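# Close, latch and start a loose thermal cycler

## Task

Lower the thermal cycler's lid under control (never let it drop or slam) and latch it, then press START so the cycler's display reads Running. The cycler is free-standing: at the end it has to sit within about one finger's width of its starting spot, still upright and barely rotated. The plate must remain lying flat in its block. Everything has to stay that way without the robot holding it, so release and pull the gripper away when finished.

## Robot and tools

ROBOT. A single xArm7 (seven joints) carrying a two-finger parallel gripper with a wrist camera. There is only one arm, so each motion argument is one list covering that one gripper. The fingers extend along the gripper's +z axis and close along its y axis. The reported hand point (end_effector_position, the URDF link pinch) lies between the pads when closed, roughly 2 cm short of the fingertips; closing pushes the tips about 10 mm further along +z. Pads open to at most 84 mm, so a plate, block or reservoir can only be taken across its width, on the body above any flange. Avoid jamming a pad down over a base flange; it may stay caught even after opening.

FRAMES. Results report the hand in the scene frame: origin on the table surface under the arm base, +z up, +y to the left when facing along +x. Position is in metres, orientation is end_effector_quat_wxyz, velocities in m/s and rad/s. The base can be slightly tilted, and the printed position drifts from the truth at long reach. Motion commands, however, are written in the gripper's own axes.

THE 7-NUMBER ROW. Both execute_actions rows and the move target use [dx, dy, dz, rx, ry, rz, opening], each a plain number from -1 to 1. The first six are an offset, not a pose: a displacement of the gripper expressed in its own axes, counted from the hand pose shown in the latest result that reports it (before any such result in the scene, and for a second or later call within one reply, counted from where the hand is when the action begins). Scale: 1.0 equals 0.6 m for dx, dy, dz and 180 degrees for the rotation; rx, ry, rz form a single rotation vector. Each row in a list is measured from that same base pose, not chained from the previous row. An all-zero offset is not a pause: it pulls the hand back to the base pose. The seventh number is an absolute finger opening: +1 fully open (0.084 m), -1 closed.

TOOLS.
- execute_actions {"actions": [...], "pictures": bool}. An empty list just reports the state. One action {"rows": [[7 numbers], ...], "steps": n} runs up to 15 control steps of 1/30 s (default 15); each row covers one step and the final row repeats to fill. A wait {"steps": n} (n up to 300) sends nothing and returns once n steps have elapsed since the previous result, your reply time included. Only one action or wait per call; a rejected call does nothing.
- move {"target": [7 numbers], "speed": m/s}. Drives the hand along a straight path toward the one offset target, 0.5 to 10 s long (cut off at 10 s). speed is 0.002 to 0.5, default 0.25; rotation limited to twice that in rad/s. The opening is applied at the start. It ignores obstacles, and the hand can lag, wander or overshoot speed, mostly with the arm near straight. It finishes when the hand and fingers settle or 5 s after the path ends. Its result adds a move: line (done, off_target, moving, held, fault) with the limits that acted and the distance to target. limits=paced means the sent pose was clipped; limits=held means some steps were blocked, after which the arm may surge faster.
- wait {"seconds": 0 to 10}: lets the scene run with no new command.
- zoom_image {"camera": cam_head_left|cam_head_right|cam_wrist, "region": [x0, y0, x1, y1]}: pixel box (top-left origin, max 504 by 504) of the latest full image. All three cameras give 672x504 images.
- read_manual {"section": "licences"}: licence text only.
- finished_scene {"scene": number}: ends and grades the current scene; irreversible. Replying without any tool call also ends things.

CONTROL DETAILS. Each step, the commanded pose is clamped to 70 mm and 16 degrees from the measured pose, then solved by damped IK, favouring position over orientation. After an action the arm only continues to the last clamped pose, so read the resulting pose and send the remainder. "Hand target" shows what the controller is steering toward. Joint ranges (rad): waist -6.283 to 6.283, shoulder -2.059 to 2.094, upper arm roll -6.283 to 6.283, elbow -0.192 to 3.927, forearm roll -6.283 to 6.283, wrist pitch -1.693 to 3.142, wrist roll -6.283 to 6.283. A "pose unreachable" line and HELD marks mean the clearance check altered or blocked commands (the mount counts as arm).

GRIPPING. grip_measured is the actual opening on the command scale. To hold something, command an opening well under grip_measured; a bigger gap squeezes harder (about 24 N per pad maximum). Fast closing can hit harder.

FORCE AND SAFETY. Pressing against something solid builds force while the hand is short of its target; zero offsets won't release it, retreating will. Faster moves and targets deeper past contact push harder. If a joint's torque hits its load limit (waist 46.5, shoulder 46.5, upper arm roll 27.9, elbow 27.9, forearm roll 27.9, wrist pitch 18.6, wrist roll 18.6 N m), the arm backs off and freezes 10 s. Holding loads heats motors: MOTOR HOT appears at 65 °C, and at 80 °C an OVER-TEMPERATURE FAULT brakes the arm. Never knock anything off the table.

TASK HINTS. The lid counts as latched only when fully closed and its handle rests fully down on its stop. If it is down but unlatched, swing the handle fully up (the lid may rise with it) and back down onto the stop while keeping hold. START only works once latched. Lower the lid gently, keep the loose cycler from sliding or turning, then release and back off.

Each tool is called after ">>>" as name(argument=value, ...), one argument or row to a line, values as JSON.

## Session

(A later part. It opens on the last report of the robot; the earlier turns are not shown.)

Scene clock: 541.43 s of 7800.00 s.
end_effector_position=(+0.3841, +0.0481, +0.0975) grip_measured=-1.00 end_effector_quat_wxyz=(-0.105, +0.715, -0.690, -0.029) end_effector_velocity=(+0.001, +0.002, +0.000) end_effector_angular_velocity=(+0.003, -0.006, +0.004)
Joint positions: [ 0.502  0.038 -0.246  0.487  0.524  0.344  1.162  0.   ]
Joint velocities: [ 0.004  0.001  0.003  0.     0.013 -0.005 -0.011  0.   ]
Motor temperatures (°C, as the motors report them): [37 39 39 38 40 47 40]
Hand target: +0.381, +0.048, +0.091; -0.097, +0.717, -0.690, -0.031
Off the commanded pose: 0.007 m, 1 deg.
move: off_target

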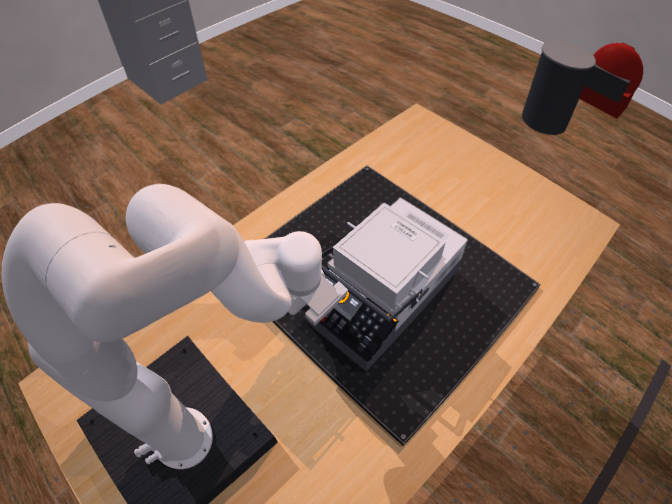

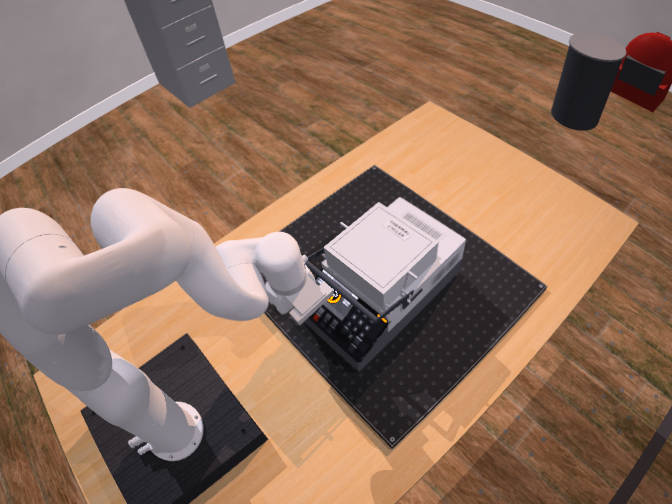

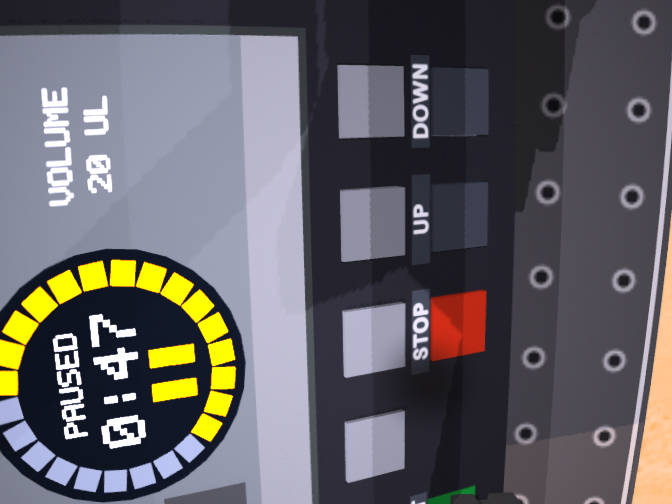

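>>> move(
  target=[-0.002,0.01,-0.022,0.07,0,0,-1],
  speed=0.05,
)

>>> move(
  target=[0,0,0.015,0,0,0,-1],
  speed=0.015,
)

Scene clock: 545.53 s of 7800.00 s.
end_effector_position=(+0.3764, +0.0464, +0.1101) grip_measured=-1.00 end_effector_quat_wxyz=(-0.181, +0.699, -0.690, +0.047) end_effector_velocity=(-0.000, -0.000, -0.001) end_effector_angular_velocity=(+0.007, -0.017, +0.000)
Joint positions: [ 0.597 -0.044 -0.205  0.375  1.128  0.085  0.689  0.   ]
Joint velocities: [ 0.02   0.007 -0.007  0.013  0.144 -0.007 -0.131  0.   ]
Motor temperatures (°C, as the motors report them): [38 39 39 38 40 47 40]
Hand target: +0.376, +0.046, +0.110; -0.182, +0.699, -0.690, +0.047
Off the commanded pose: 0.000 m, 0 deg.
move: done

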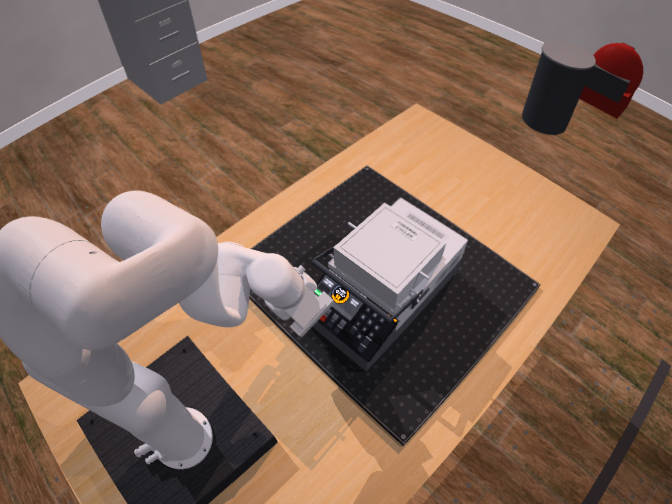

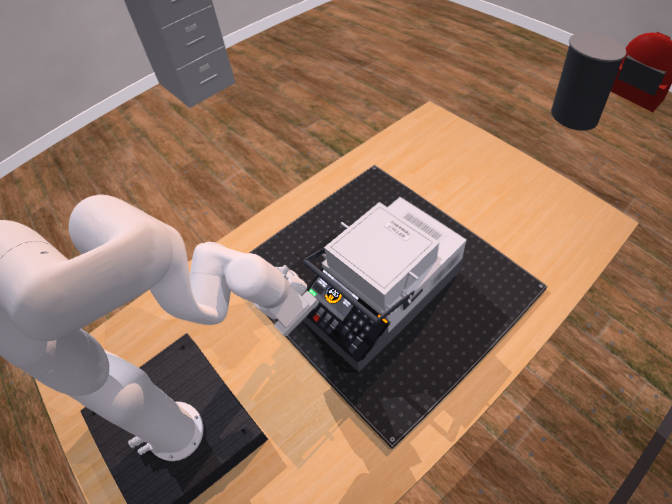

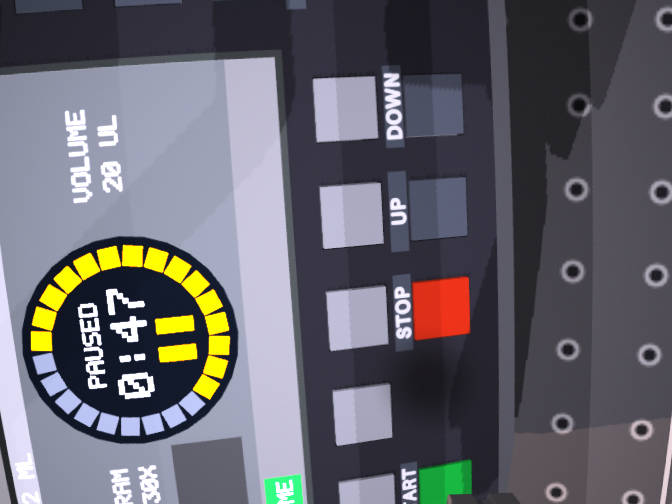

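Scene clock: 546.37 s of 7800.00 s.
end_effector_position=(+0.3792, +0.0480, +0.1019) grip_measured=-1.00 end_effector_quat_wxyz=(-0.180, +0.699, -0.690, +0.047) end_effector_velocity=(+0.001, -0.000, -0.001) end_effector_angular_velocity=(+0.002, -0.007, -0.001)
Joint positions: [ 0.61   0.006 -0.203  0.413  1.267  0.084  0.567  0.   ]
Joint velocities: [ 0.002  0.011  0.003  0.012  0.072 -0.002 -0.067  0.   ]
Motor temperatures (°C, as the motors report them): [38 39 39 38 40 47 40]
Hand target: +0.379, +0.048, +0.102; -0.180, +0.699, -0.690, +0.047
Off the commanded pose: 0.000 m, 0 deg.
move: done

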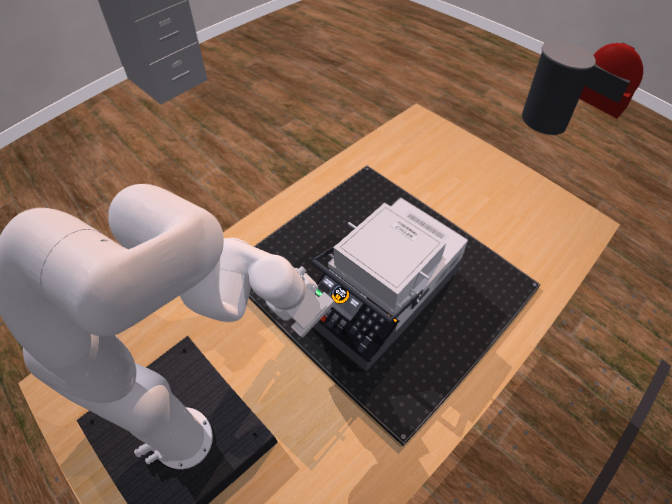

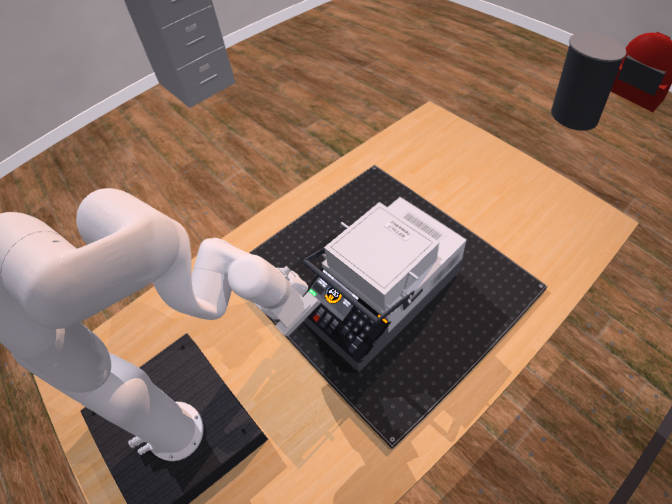

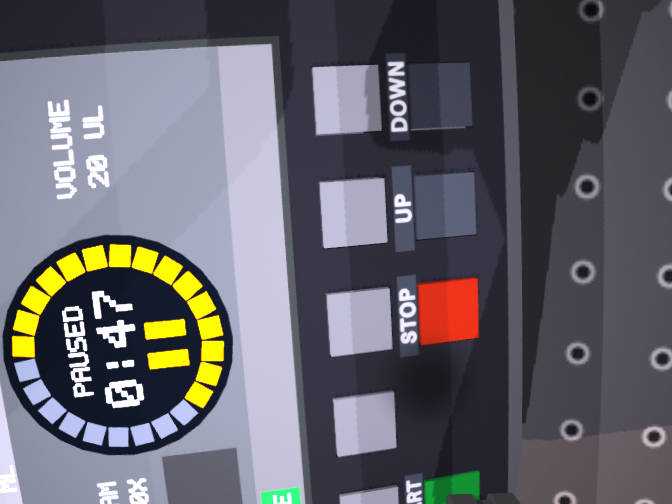

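>>> execute_actions(
  actions=[],
)

>>> move(
  target=[0,0,0.015,0,0,0,-1],
  speed=0.015,
)

Scene clock: 552.20 s of 7800.00 s.
end_effector_position=(+0.3792, +0.0481, +0.1017) grip_measured=-1.00 end_effector_quat_wxyz=(-0.180, +0.699, -0.690, +0.047) end_effector_velocity=(-0.001, -0.000, -0.000) end_effector_angular_velocity=(-0.000, +0.001, -0.001)
Joint positions: [ 0.61   0.007 -0.202  0.414  1.274  0.084  0.561  0.   ]
Joint velocities: [-0.    -0.     0.001 -0.002  0.001 -0.     0.     0.   ]
Motor temperatures (°C, as the motors report them): [37 39 39 37 40 47 40]
Hand target: +0.379, +0.048, +0.102; -0.180, +0.699, -0.690, +0.047
Off the commanded pose: 0.000 m, 0 deg.
Steps of this call (steps 1 to 90: nothing new was sent; then 2.83 s passed at rest). Readings (end_effector_position):
1: (+0.3792, +0.0480, +0.1018)
2: (+0.3792, +0.0480, +0.1018)
4: (+0.3792, +0.0481, +0.1017)
8: (+0.3792, +0.0481, +0.1017)
90: the state above

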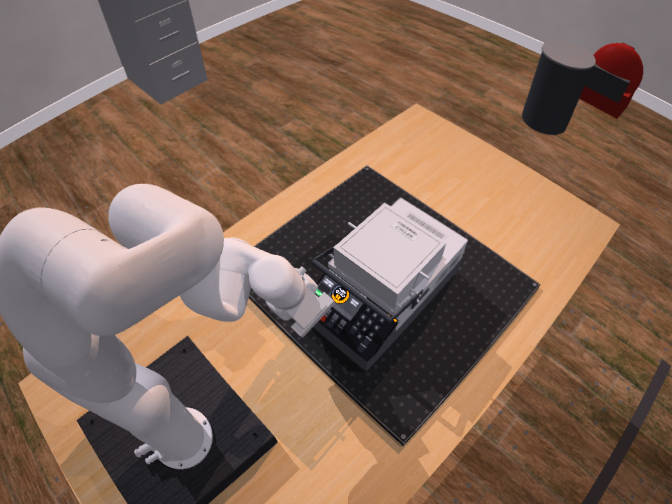

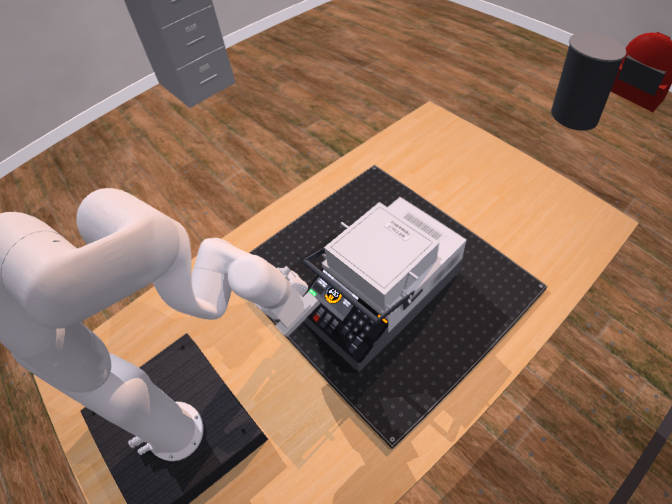

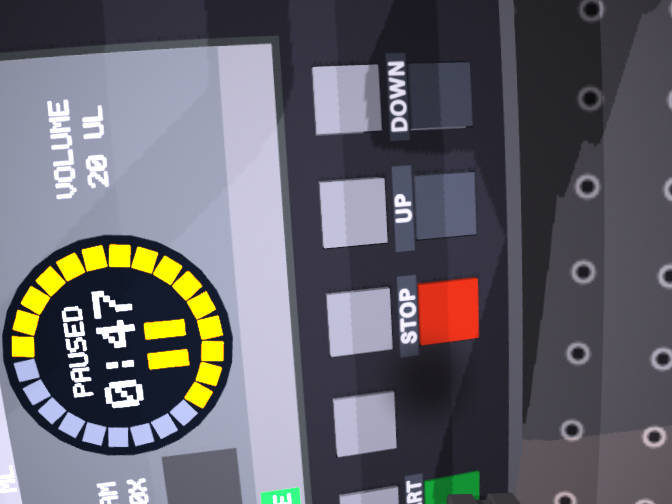

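Scene clock: 553.03 s of 7800.00 s.
end_effector_position=(+0.3821, +0.0497, +0.0973) grip_measured=-1.00 end_effector_quat_wxyz=(-0.184, +0.698, -0.690, +0.048) end_effector_velocity=(+0.001, +0.001, +0.000) end_effector_angular_velocity=(+0.010, -0.007, +0.000)
Joint positions: [ 0.612  0.039 -0.195  0.444  1.398  0.085  0.451  0.   ]
Joint velocities: [-0.003  0.002  0.     0.009  0.054  0.008 -0.054  0.   ]
Motor temperatures (°C, as the motors report them): [37 39 39 37 40 47 40]
Hand target: +0.382, +0.050, +0.093; -0.180, +0.699, -0.690, +0.047
Off the commanded pose: 0.004 m, 1 deg.
move: off_target

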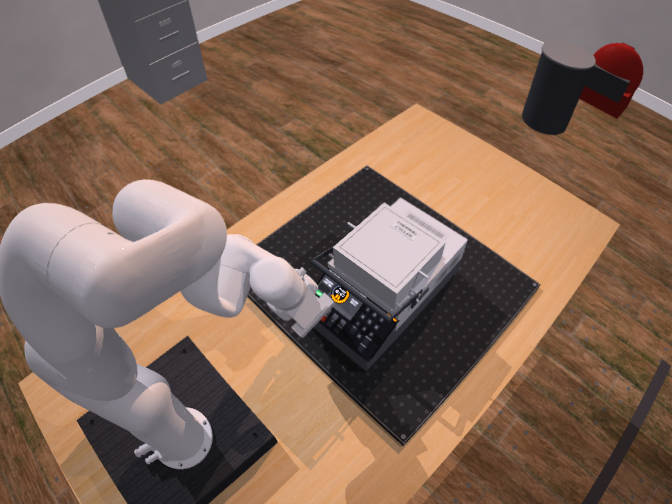

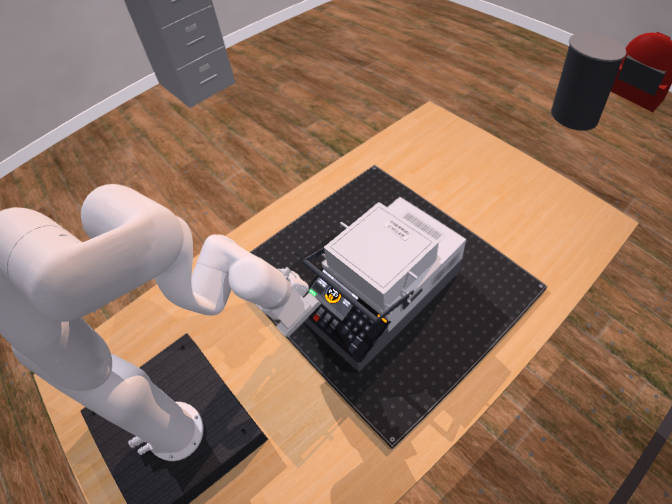

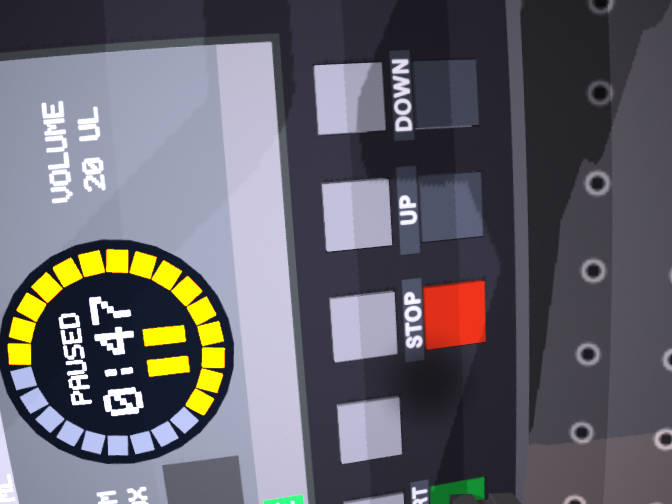

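>>> move(
  target=[0,-0.009,-0.01,0,0,0,-1],
  speed=0.02,
)

>>> move(
  target=[0,0,0.013,0,0,0,-1],
  speed=0.015,
)

Scene clock: 556.43 s of 7800.00 s.
end_effector_position=(+0.3854, +0.0496, +0.1039) grip_measured=-1.00 end_effector_quat_wxyz=(-0.184, +0.699, -0.689, +0.047) end_effector_velocity=(+0.000, -0.001, +0.003) end_effector_angular_velocity=(-0.001, -0.002, -0.005)
Joint positions: [ 0.608  0.013 -0.204  0.429  1.271  0.09   0.562  0.   ]
Joint velocities: [-0.003 -0.014 -0.002 -0.01  -0.039 -0.003  0.038  0.   ]
Motor temperatures (°C, as the motors report them): [37 39 39 38 40 47 40]
Hand target: +0.385, +0.048, +0.105; -0.185, +0.698, -0.690, +0.048
Off the commanded pose: 0.001 m, 0 deg.
move: done

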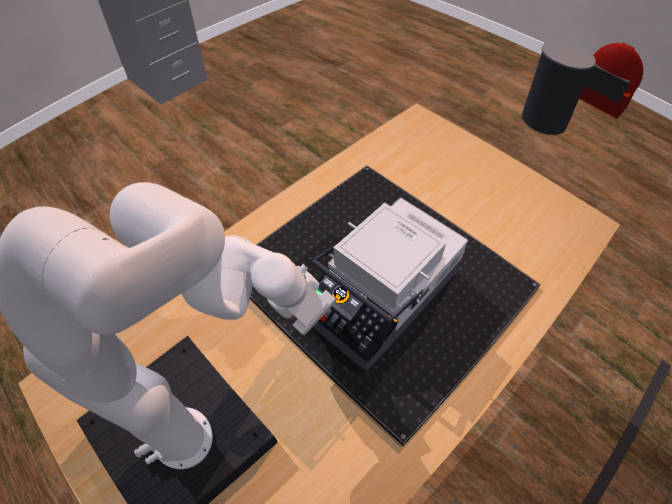

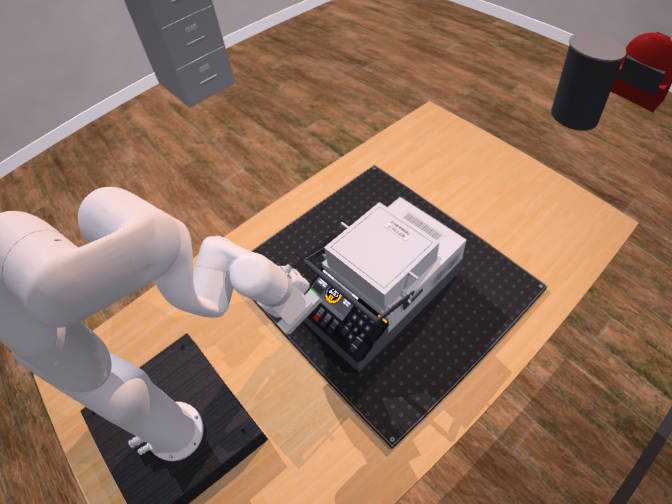

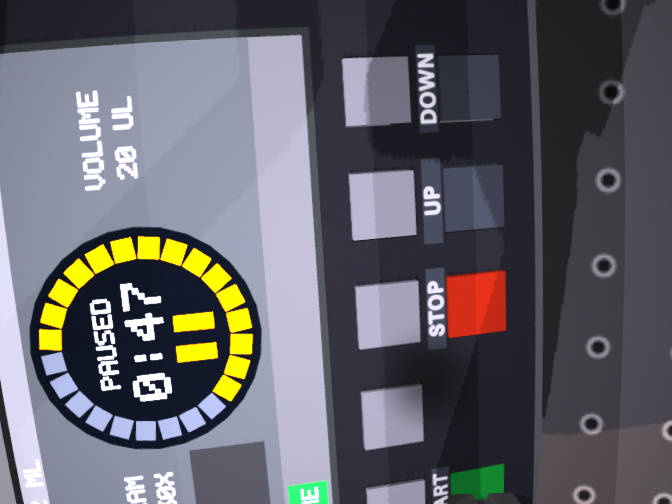

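Scene clock: 557.17 s of 7800.00 s.
end_effector_position=(+0.3868, +0.0509, +0.1000) grip_measured=-1.00 end_effector_quat_wxyz=(-0.187, +0.698, -0.689, +0.048) end_effector_velocity=(+0.000, +0.000, +0.001) end_effector_angular_velocity=(+0.010, -0.008, +0.001)
Joint positions: [ 0.609  0.038 -0.196  0.452  1.373  0.09   0.472  0.   ]
Joint velocities: [-0.004 -0.002  0.001  0.005  0.05   0.007 -0.052 -0.   ]
Motor temperatures (°C, as the motors report them): [37 39 39 38 40 47 40]
Hand target: +0.388, +0.051, +0.097; -0.184, +0.699, -0.689, +0.047
Off the commanded pose: 0.003 m, 0 deg.
move: done

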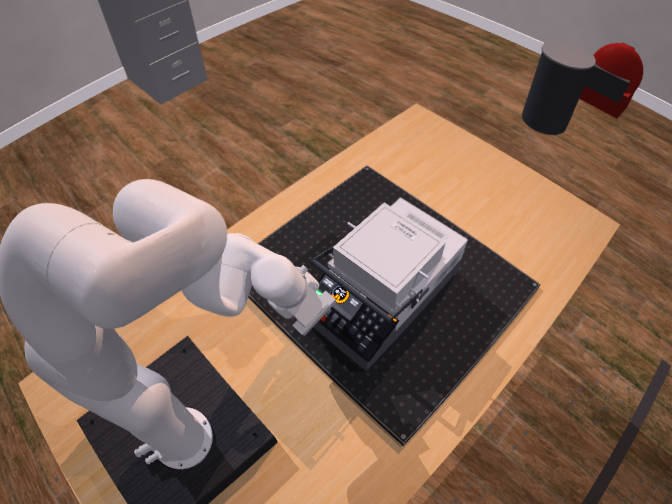

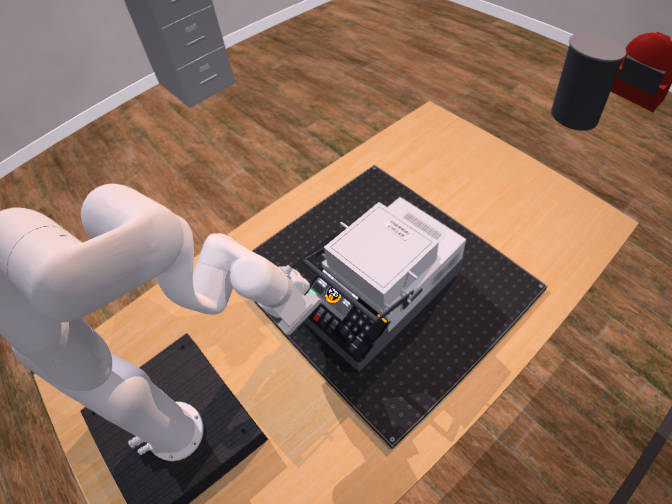

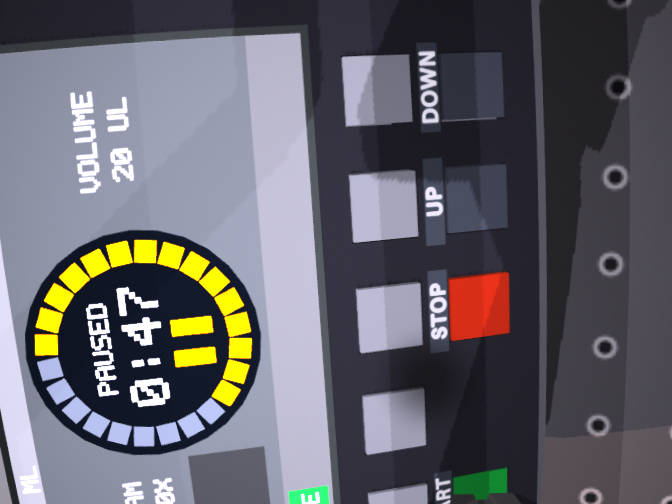

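>>> move(
  target=[0,0,-0.014,0,0,0,-1],
  speed=0.03,
)

>>> move(
  target=[0,-0.032,0,0,0,0,-1],
  speed=0.03,
)

>>> move(
  target=[0,0,0.014,0,0,0,-1],
  speed=0.015,
)

Scene clock: 559.73 s of 7800.00 s.
end_effector_position=(+0.3844, +0.0495, +0.1078) grip_measured=-1.00 end_effector_quat_wxyz=(-0.188, +0.698, -0.689, +0.048) end_effector_velocity=(-0.002, -0.002, -0.000) end_effector_angular_velocity=(-0.002, +0.004, -0.005)
Joint positions: [ 0.606 -0.007 -0.202  0.417  1.253  0.089  0.579  0.   ]
Joint velocities: [-0.002 -0.005 -0.002 -0.008 -0.015 -0.002  0.015  0.   ]
Motor temperatures (°C, as the motors report them): [37 39 39 39 40 47 40]
Hand target: +0.384, +0.049, +0.108; -0.187, +0.698, -0.689, +0.048
Off the commanded pose: 0.000 m, 0 deg.
move: done

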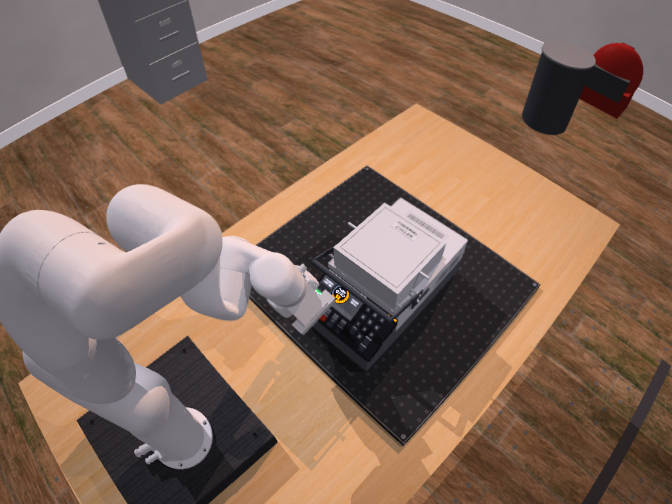

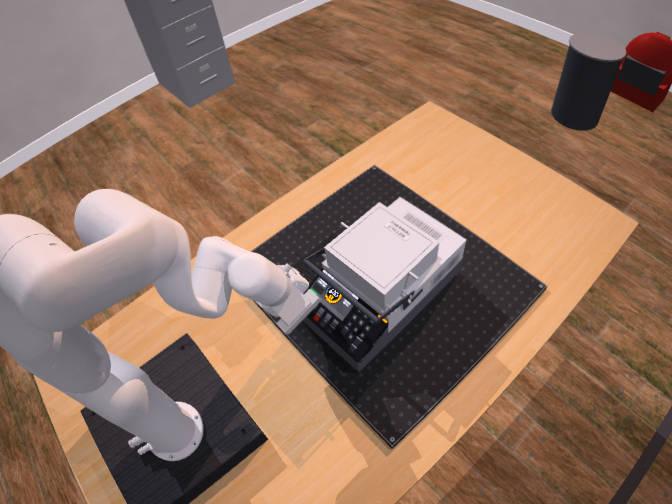

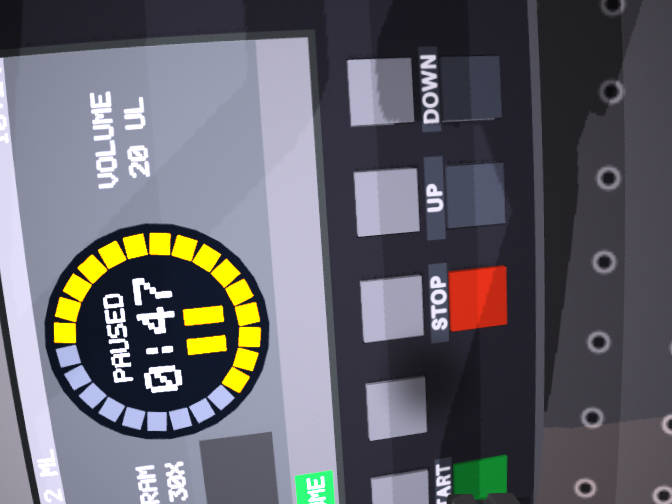

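Scene clock: 560.63 s of 7800.00 s.
end_effector_position=(+0.4013, +0.0492, +0.1133) grip_measured=-1.00 end_effector_quat_wxyz=(-0.187, +0.698, -0.689, +0.048) end_effector_velocity=(+0.001, +0.000, -0.000) end_effector_angular_velocity=(-0.001, +0.006, -0.000)
Joint positions: [ 0.591  0.009 -0.217  0.45   1.116  0.111  0.691  0.   ]
Joint velocities: [-0.003  0.002 -0.003  0.001 -0.039  0.005  0.035  0.   ]
Motor temperatures (°C, as the motors report them): [37 39 39 39 40 47 40]
Hand target: +0.403, +0.049, +0.114; -0.188, +0.698, -0.689, +0.048
Off the commanded pose: 0.001 m, 0 deg.
move: done

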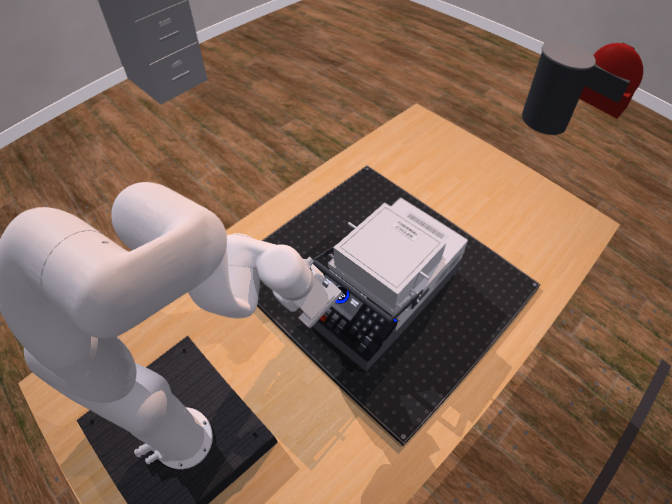

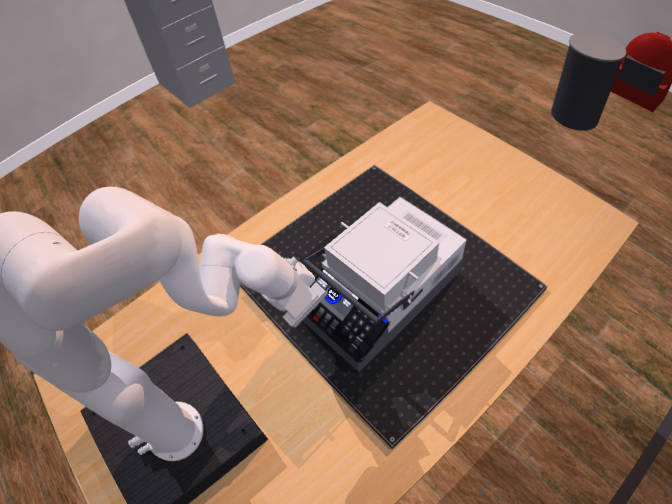

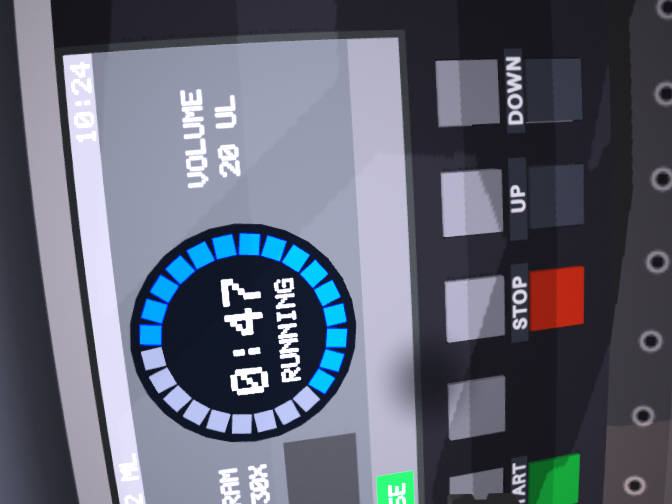

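Scene clock: 561.40 s of 7800.00 s.
end_effector_position=(+0.4033, +0.0507, +0.1097) grip_measured=-1.00 end_effector_quat_wxyz=(-0.191, +0.697, -0.689, +0.049) end_effector_velocity=(-0.001, +0.001, -0.000) end_effector_angular_velocity=(+0.004, -0.005, +0.004)
Joint positions: [ 0.593  0.033 -0.208  0.472  1.222  0.108  0.601  0.   ]
Joint velocities: [-0.     0.001  0.003  0.003  0.045  0.002 -0.046 -0.   ]
Motor temperatures (°C, as the motors report them): [37 39 39 39 40 47 40]
Hand target: +0.404, +0.051, +0.106; -0.187, +0.698, -0.689, +0.048
Off the commanded pose: 0.004 m, 1 deg.
move: off_target

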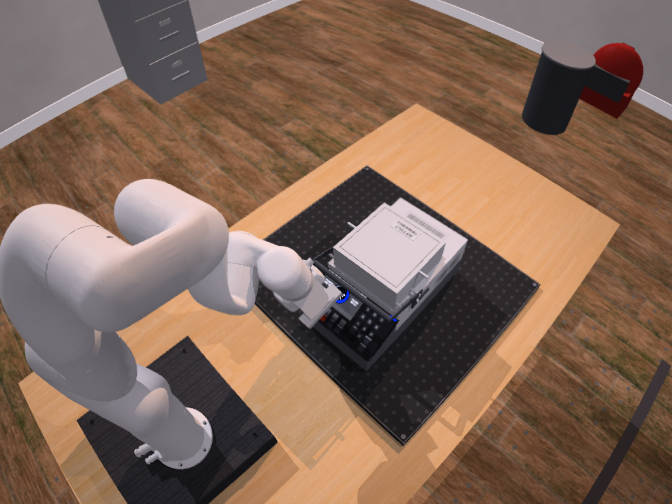

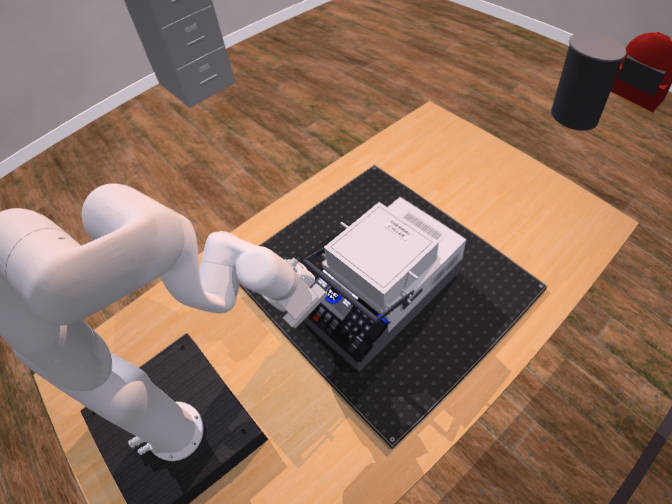

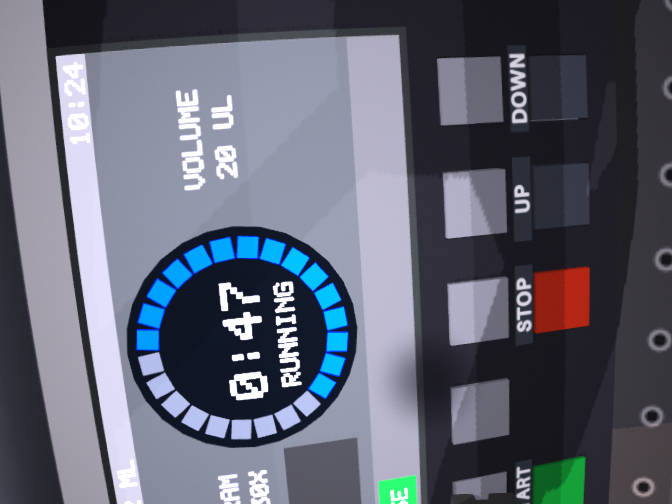

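>>> move(
  target=[0,0,-0.05,0,0,0,-1],
  speed=0.05,
)

>>> move(
  target=[0,0.05,-0.3,0,0,0,-1],
  speed=0.15,
)

>>> zoom_image(
  camera="cam_head_left",
  region=[290,240,430,360],
)

Scene clock: 564.97 s of 7800.00 s.
end_effector_position=(+0.3936, +0.0447, +0.1372) grip_measured=-1.00 end_effector_quat_wxyz=(-0.193, +0.697, -0.689, +0.049) end_effector_velocity=(-0.001, -0.000, +0.002) end_effector_angular_velocity=(-0.013, +0.022, -0.002)
Joint positions: [ 0.52  -0.123 -0.197  0.369  0.822  0.134  0.934  0.   ]
Joint velocities: [-0.061 -0.012  0.041 -0.009 -0.155  0.021  0.14   0.   ]
Motor temperatures (°C, as the motors report them): [37 39 39 39 40 47 40]
Hand target: +0.394, +0.045, +0.137; -0.192, +0.697, -0.689, +0.049
Off the commanded pose: 0.000 m, 0 deg.
move: done

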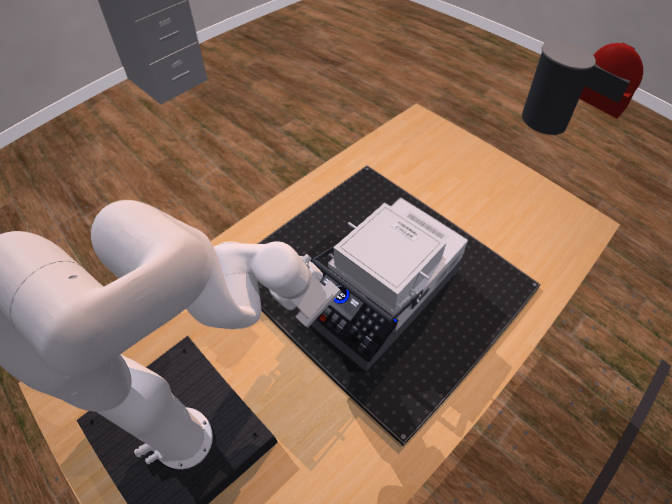

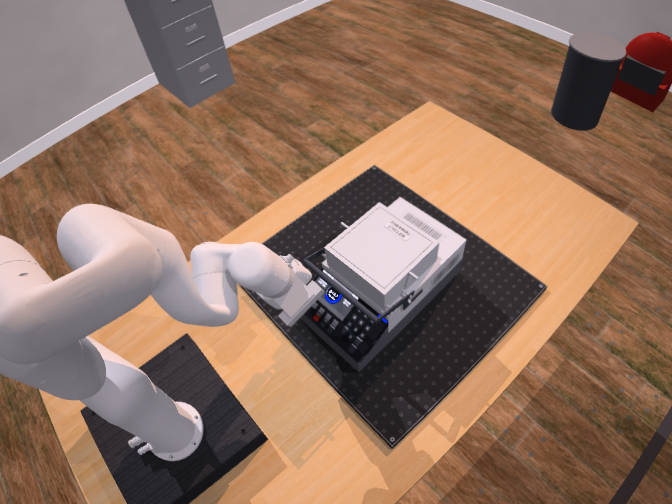

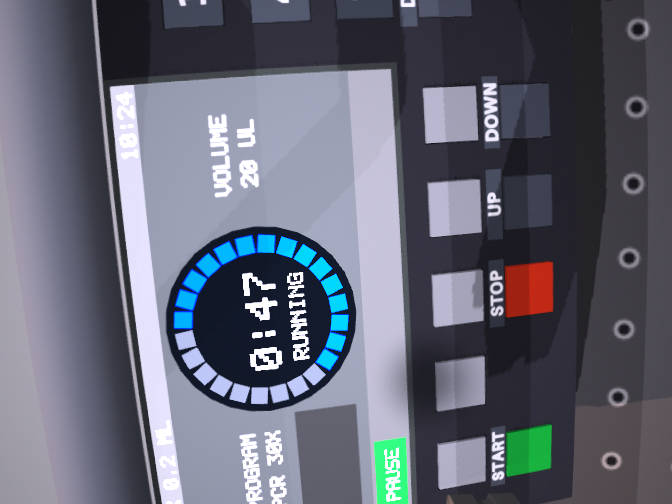

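Scene clock: 566.73 s of 7800.00 s.
end_effector_position=(+0.3055, +0.0095, +0.2932) grip_measured=-1.00 end_effector_quat_wxyz=(-0.194, +0.697, -0.689, +0.048) end_effector_velocity=(-0.000, -0.001, +0.003) end_effector_angular_velocity=(-0.000, -0.006, -0.001)
Joint positions: [ 0.134 -0.957 -0.086  0.288  0.187  0.895  1.392  0.   ]
Joint velocities: [-0.002 -0.009 -0.001  0.002 -0.001  0.006  0.     0.   ]
Motor temperatures (°C, as the motors report them): [37 39 38 39 40 47 40]
Hand target: +0.305, +0.009, +0.294; -0.194, +0.697, -0.689, +0.049
Off the commanded pose: 0.001 m, 0 deg.
move: done

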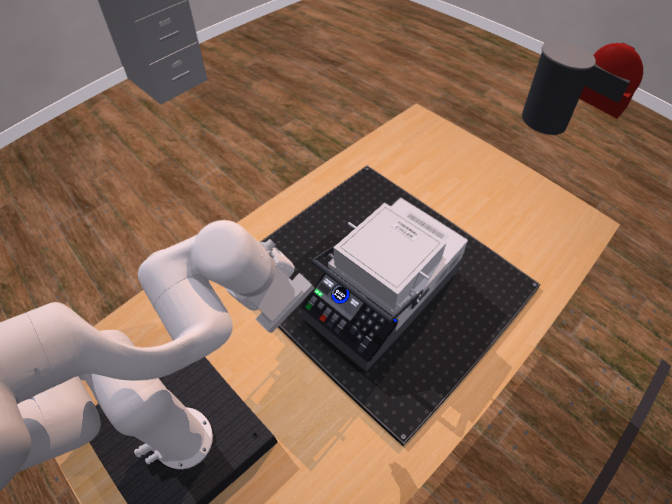

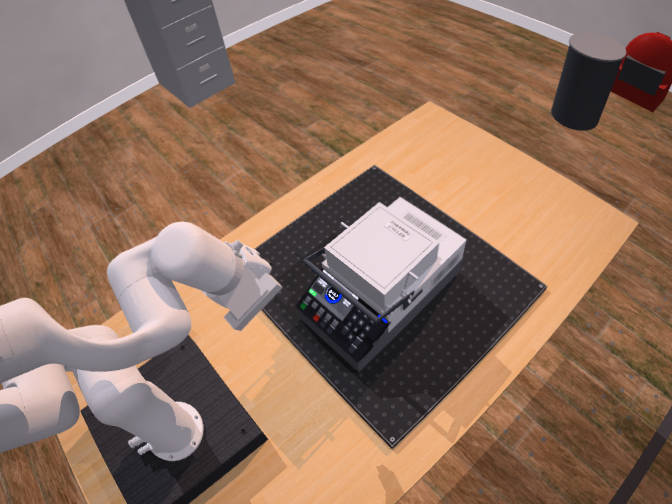

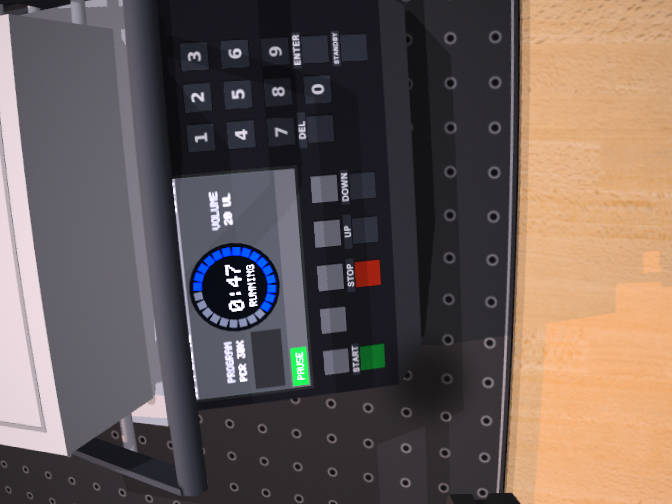

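Region (290, 240, 430, 360) of cam_head_left's 672x504 image, scaled by 3.600, with more detail than that image has; it fills the top 432 rows of this view, and the rest is white.

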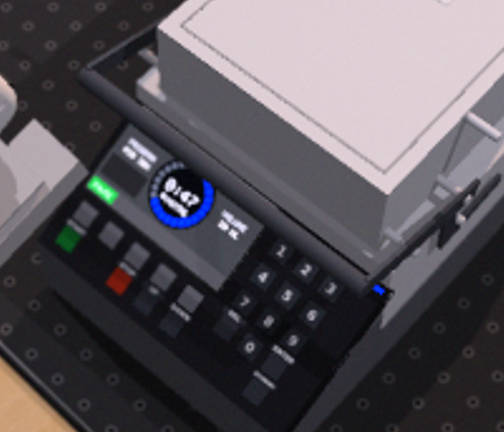

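>>> finished_scene(
  scene=1,
)

The scene is finished: the task was done.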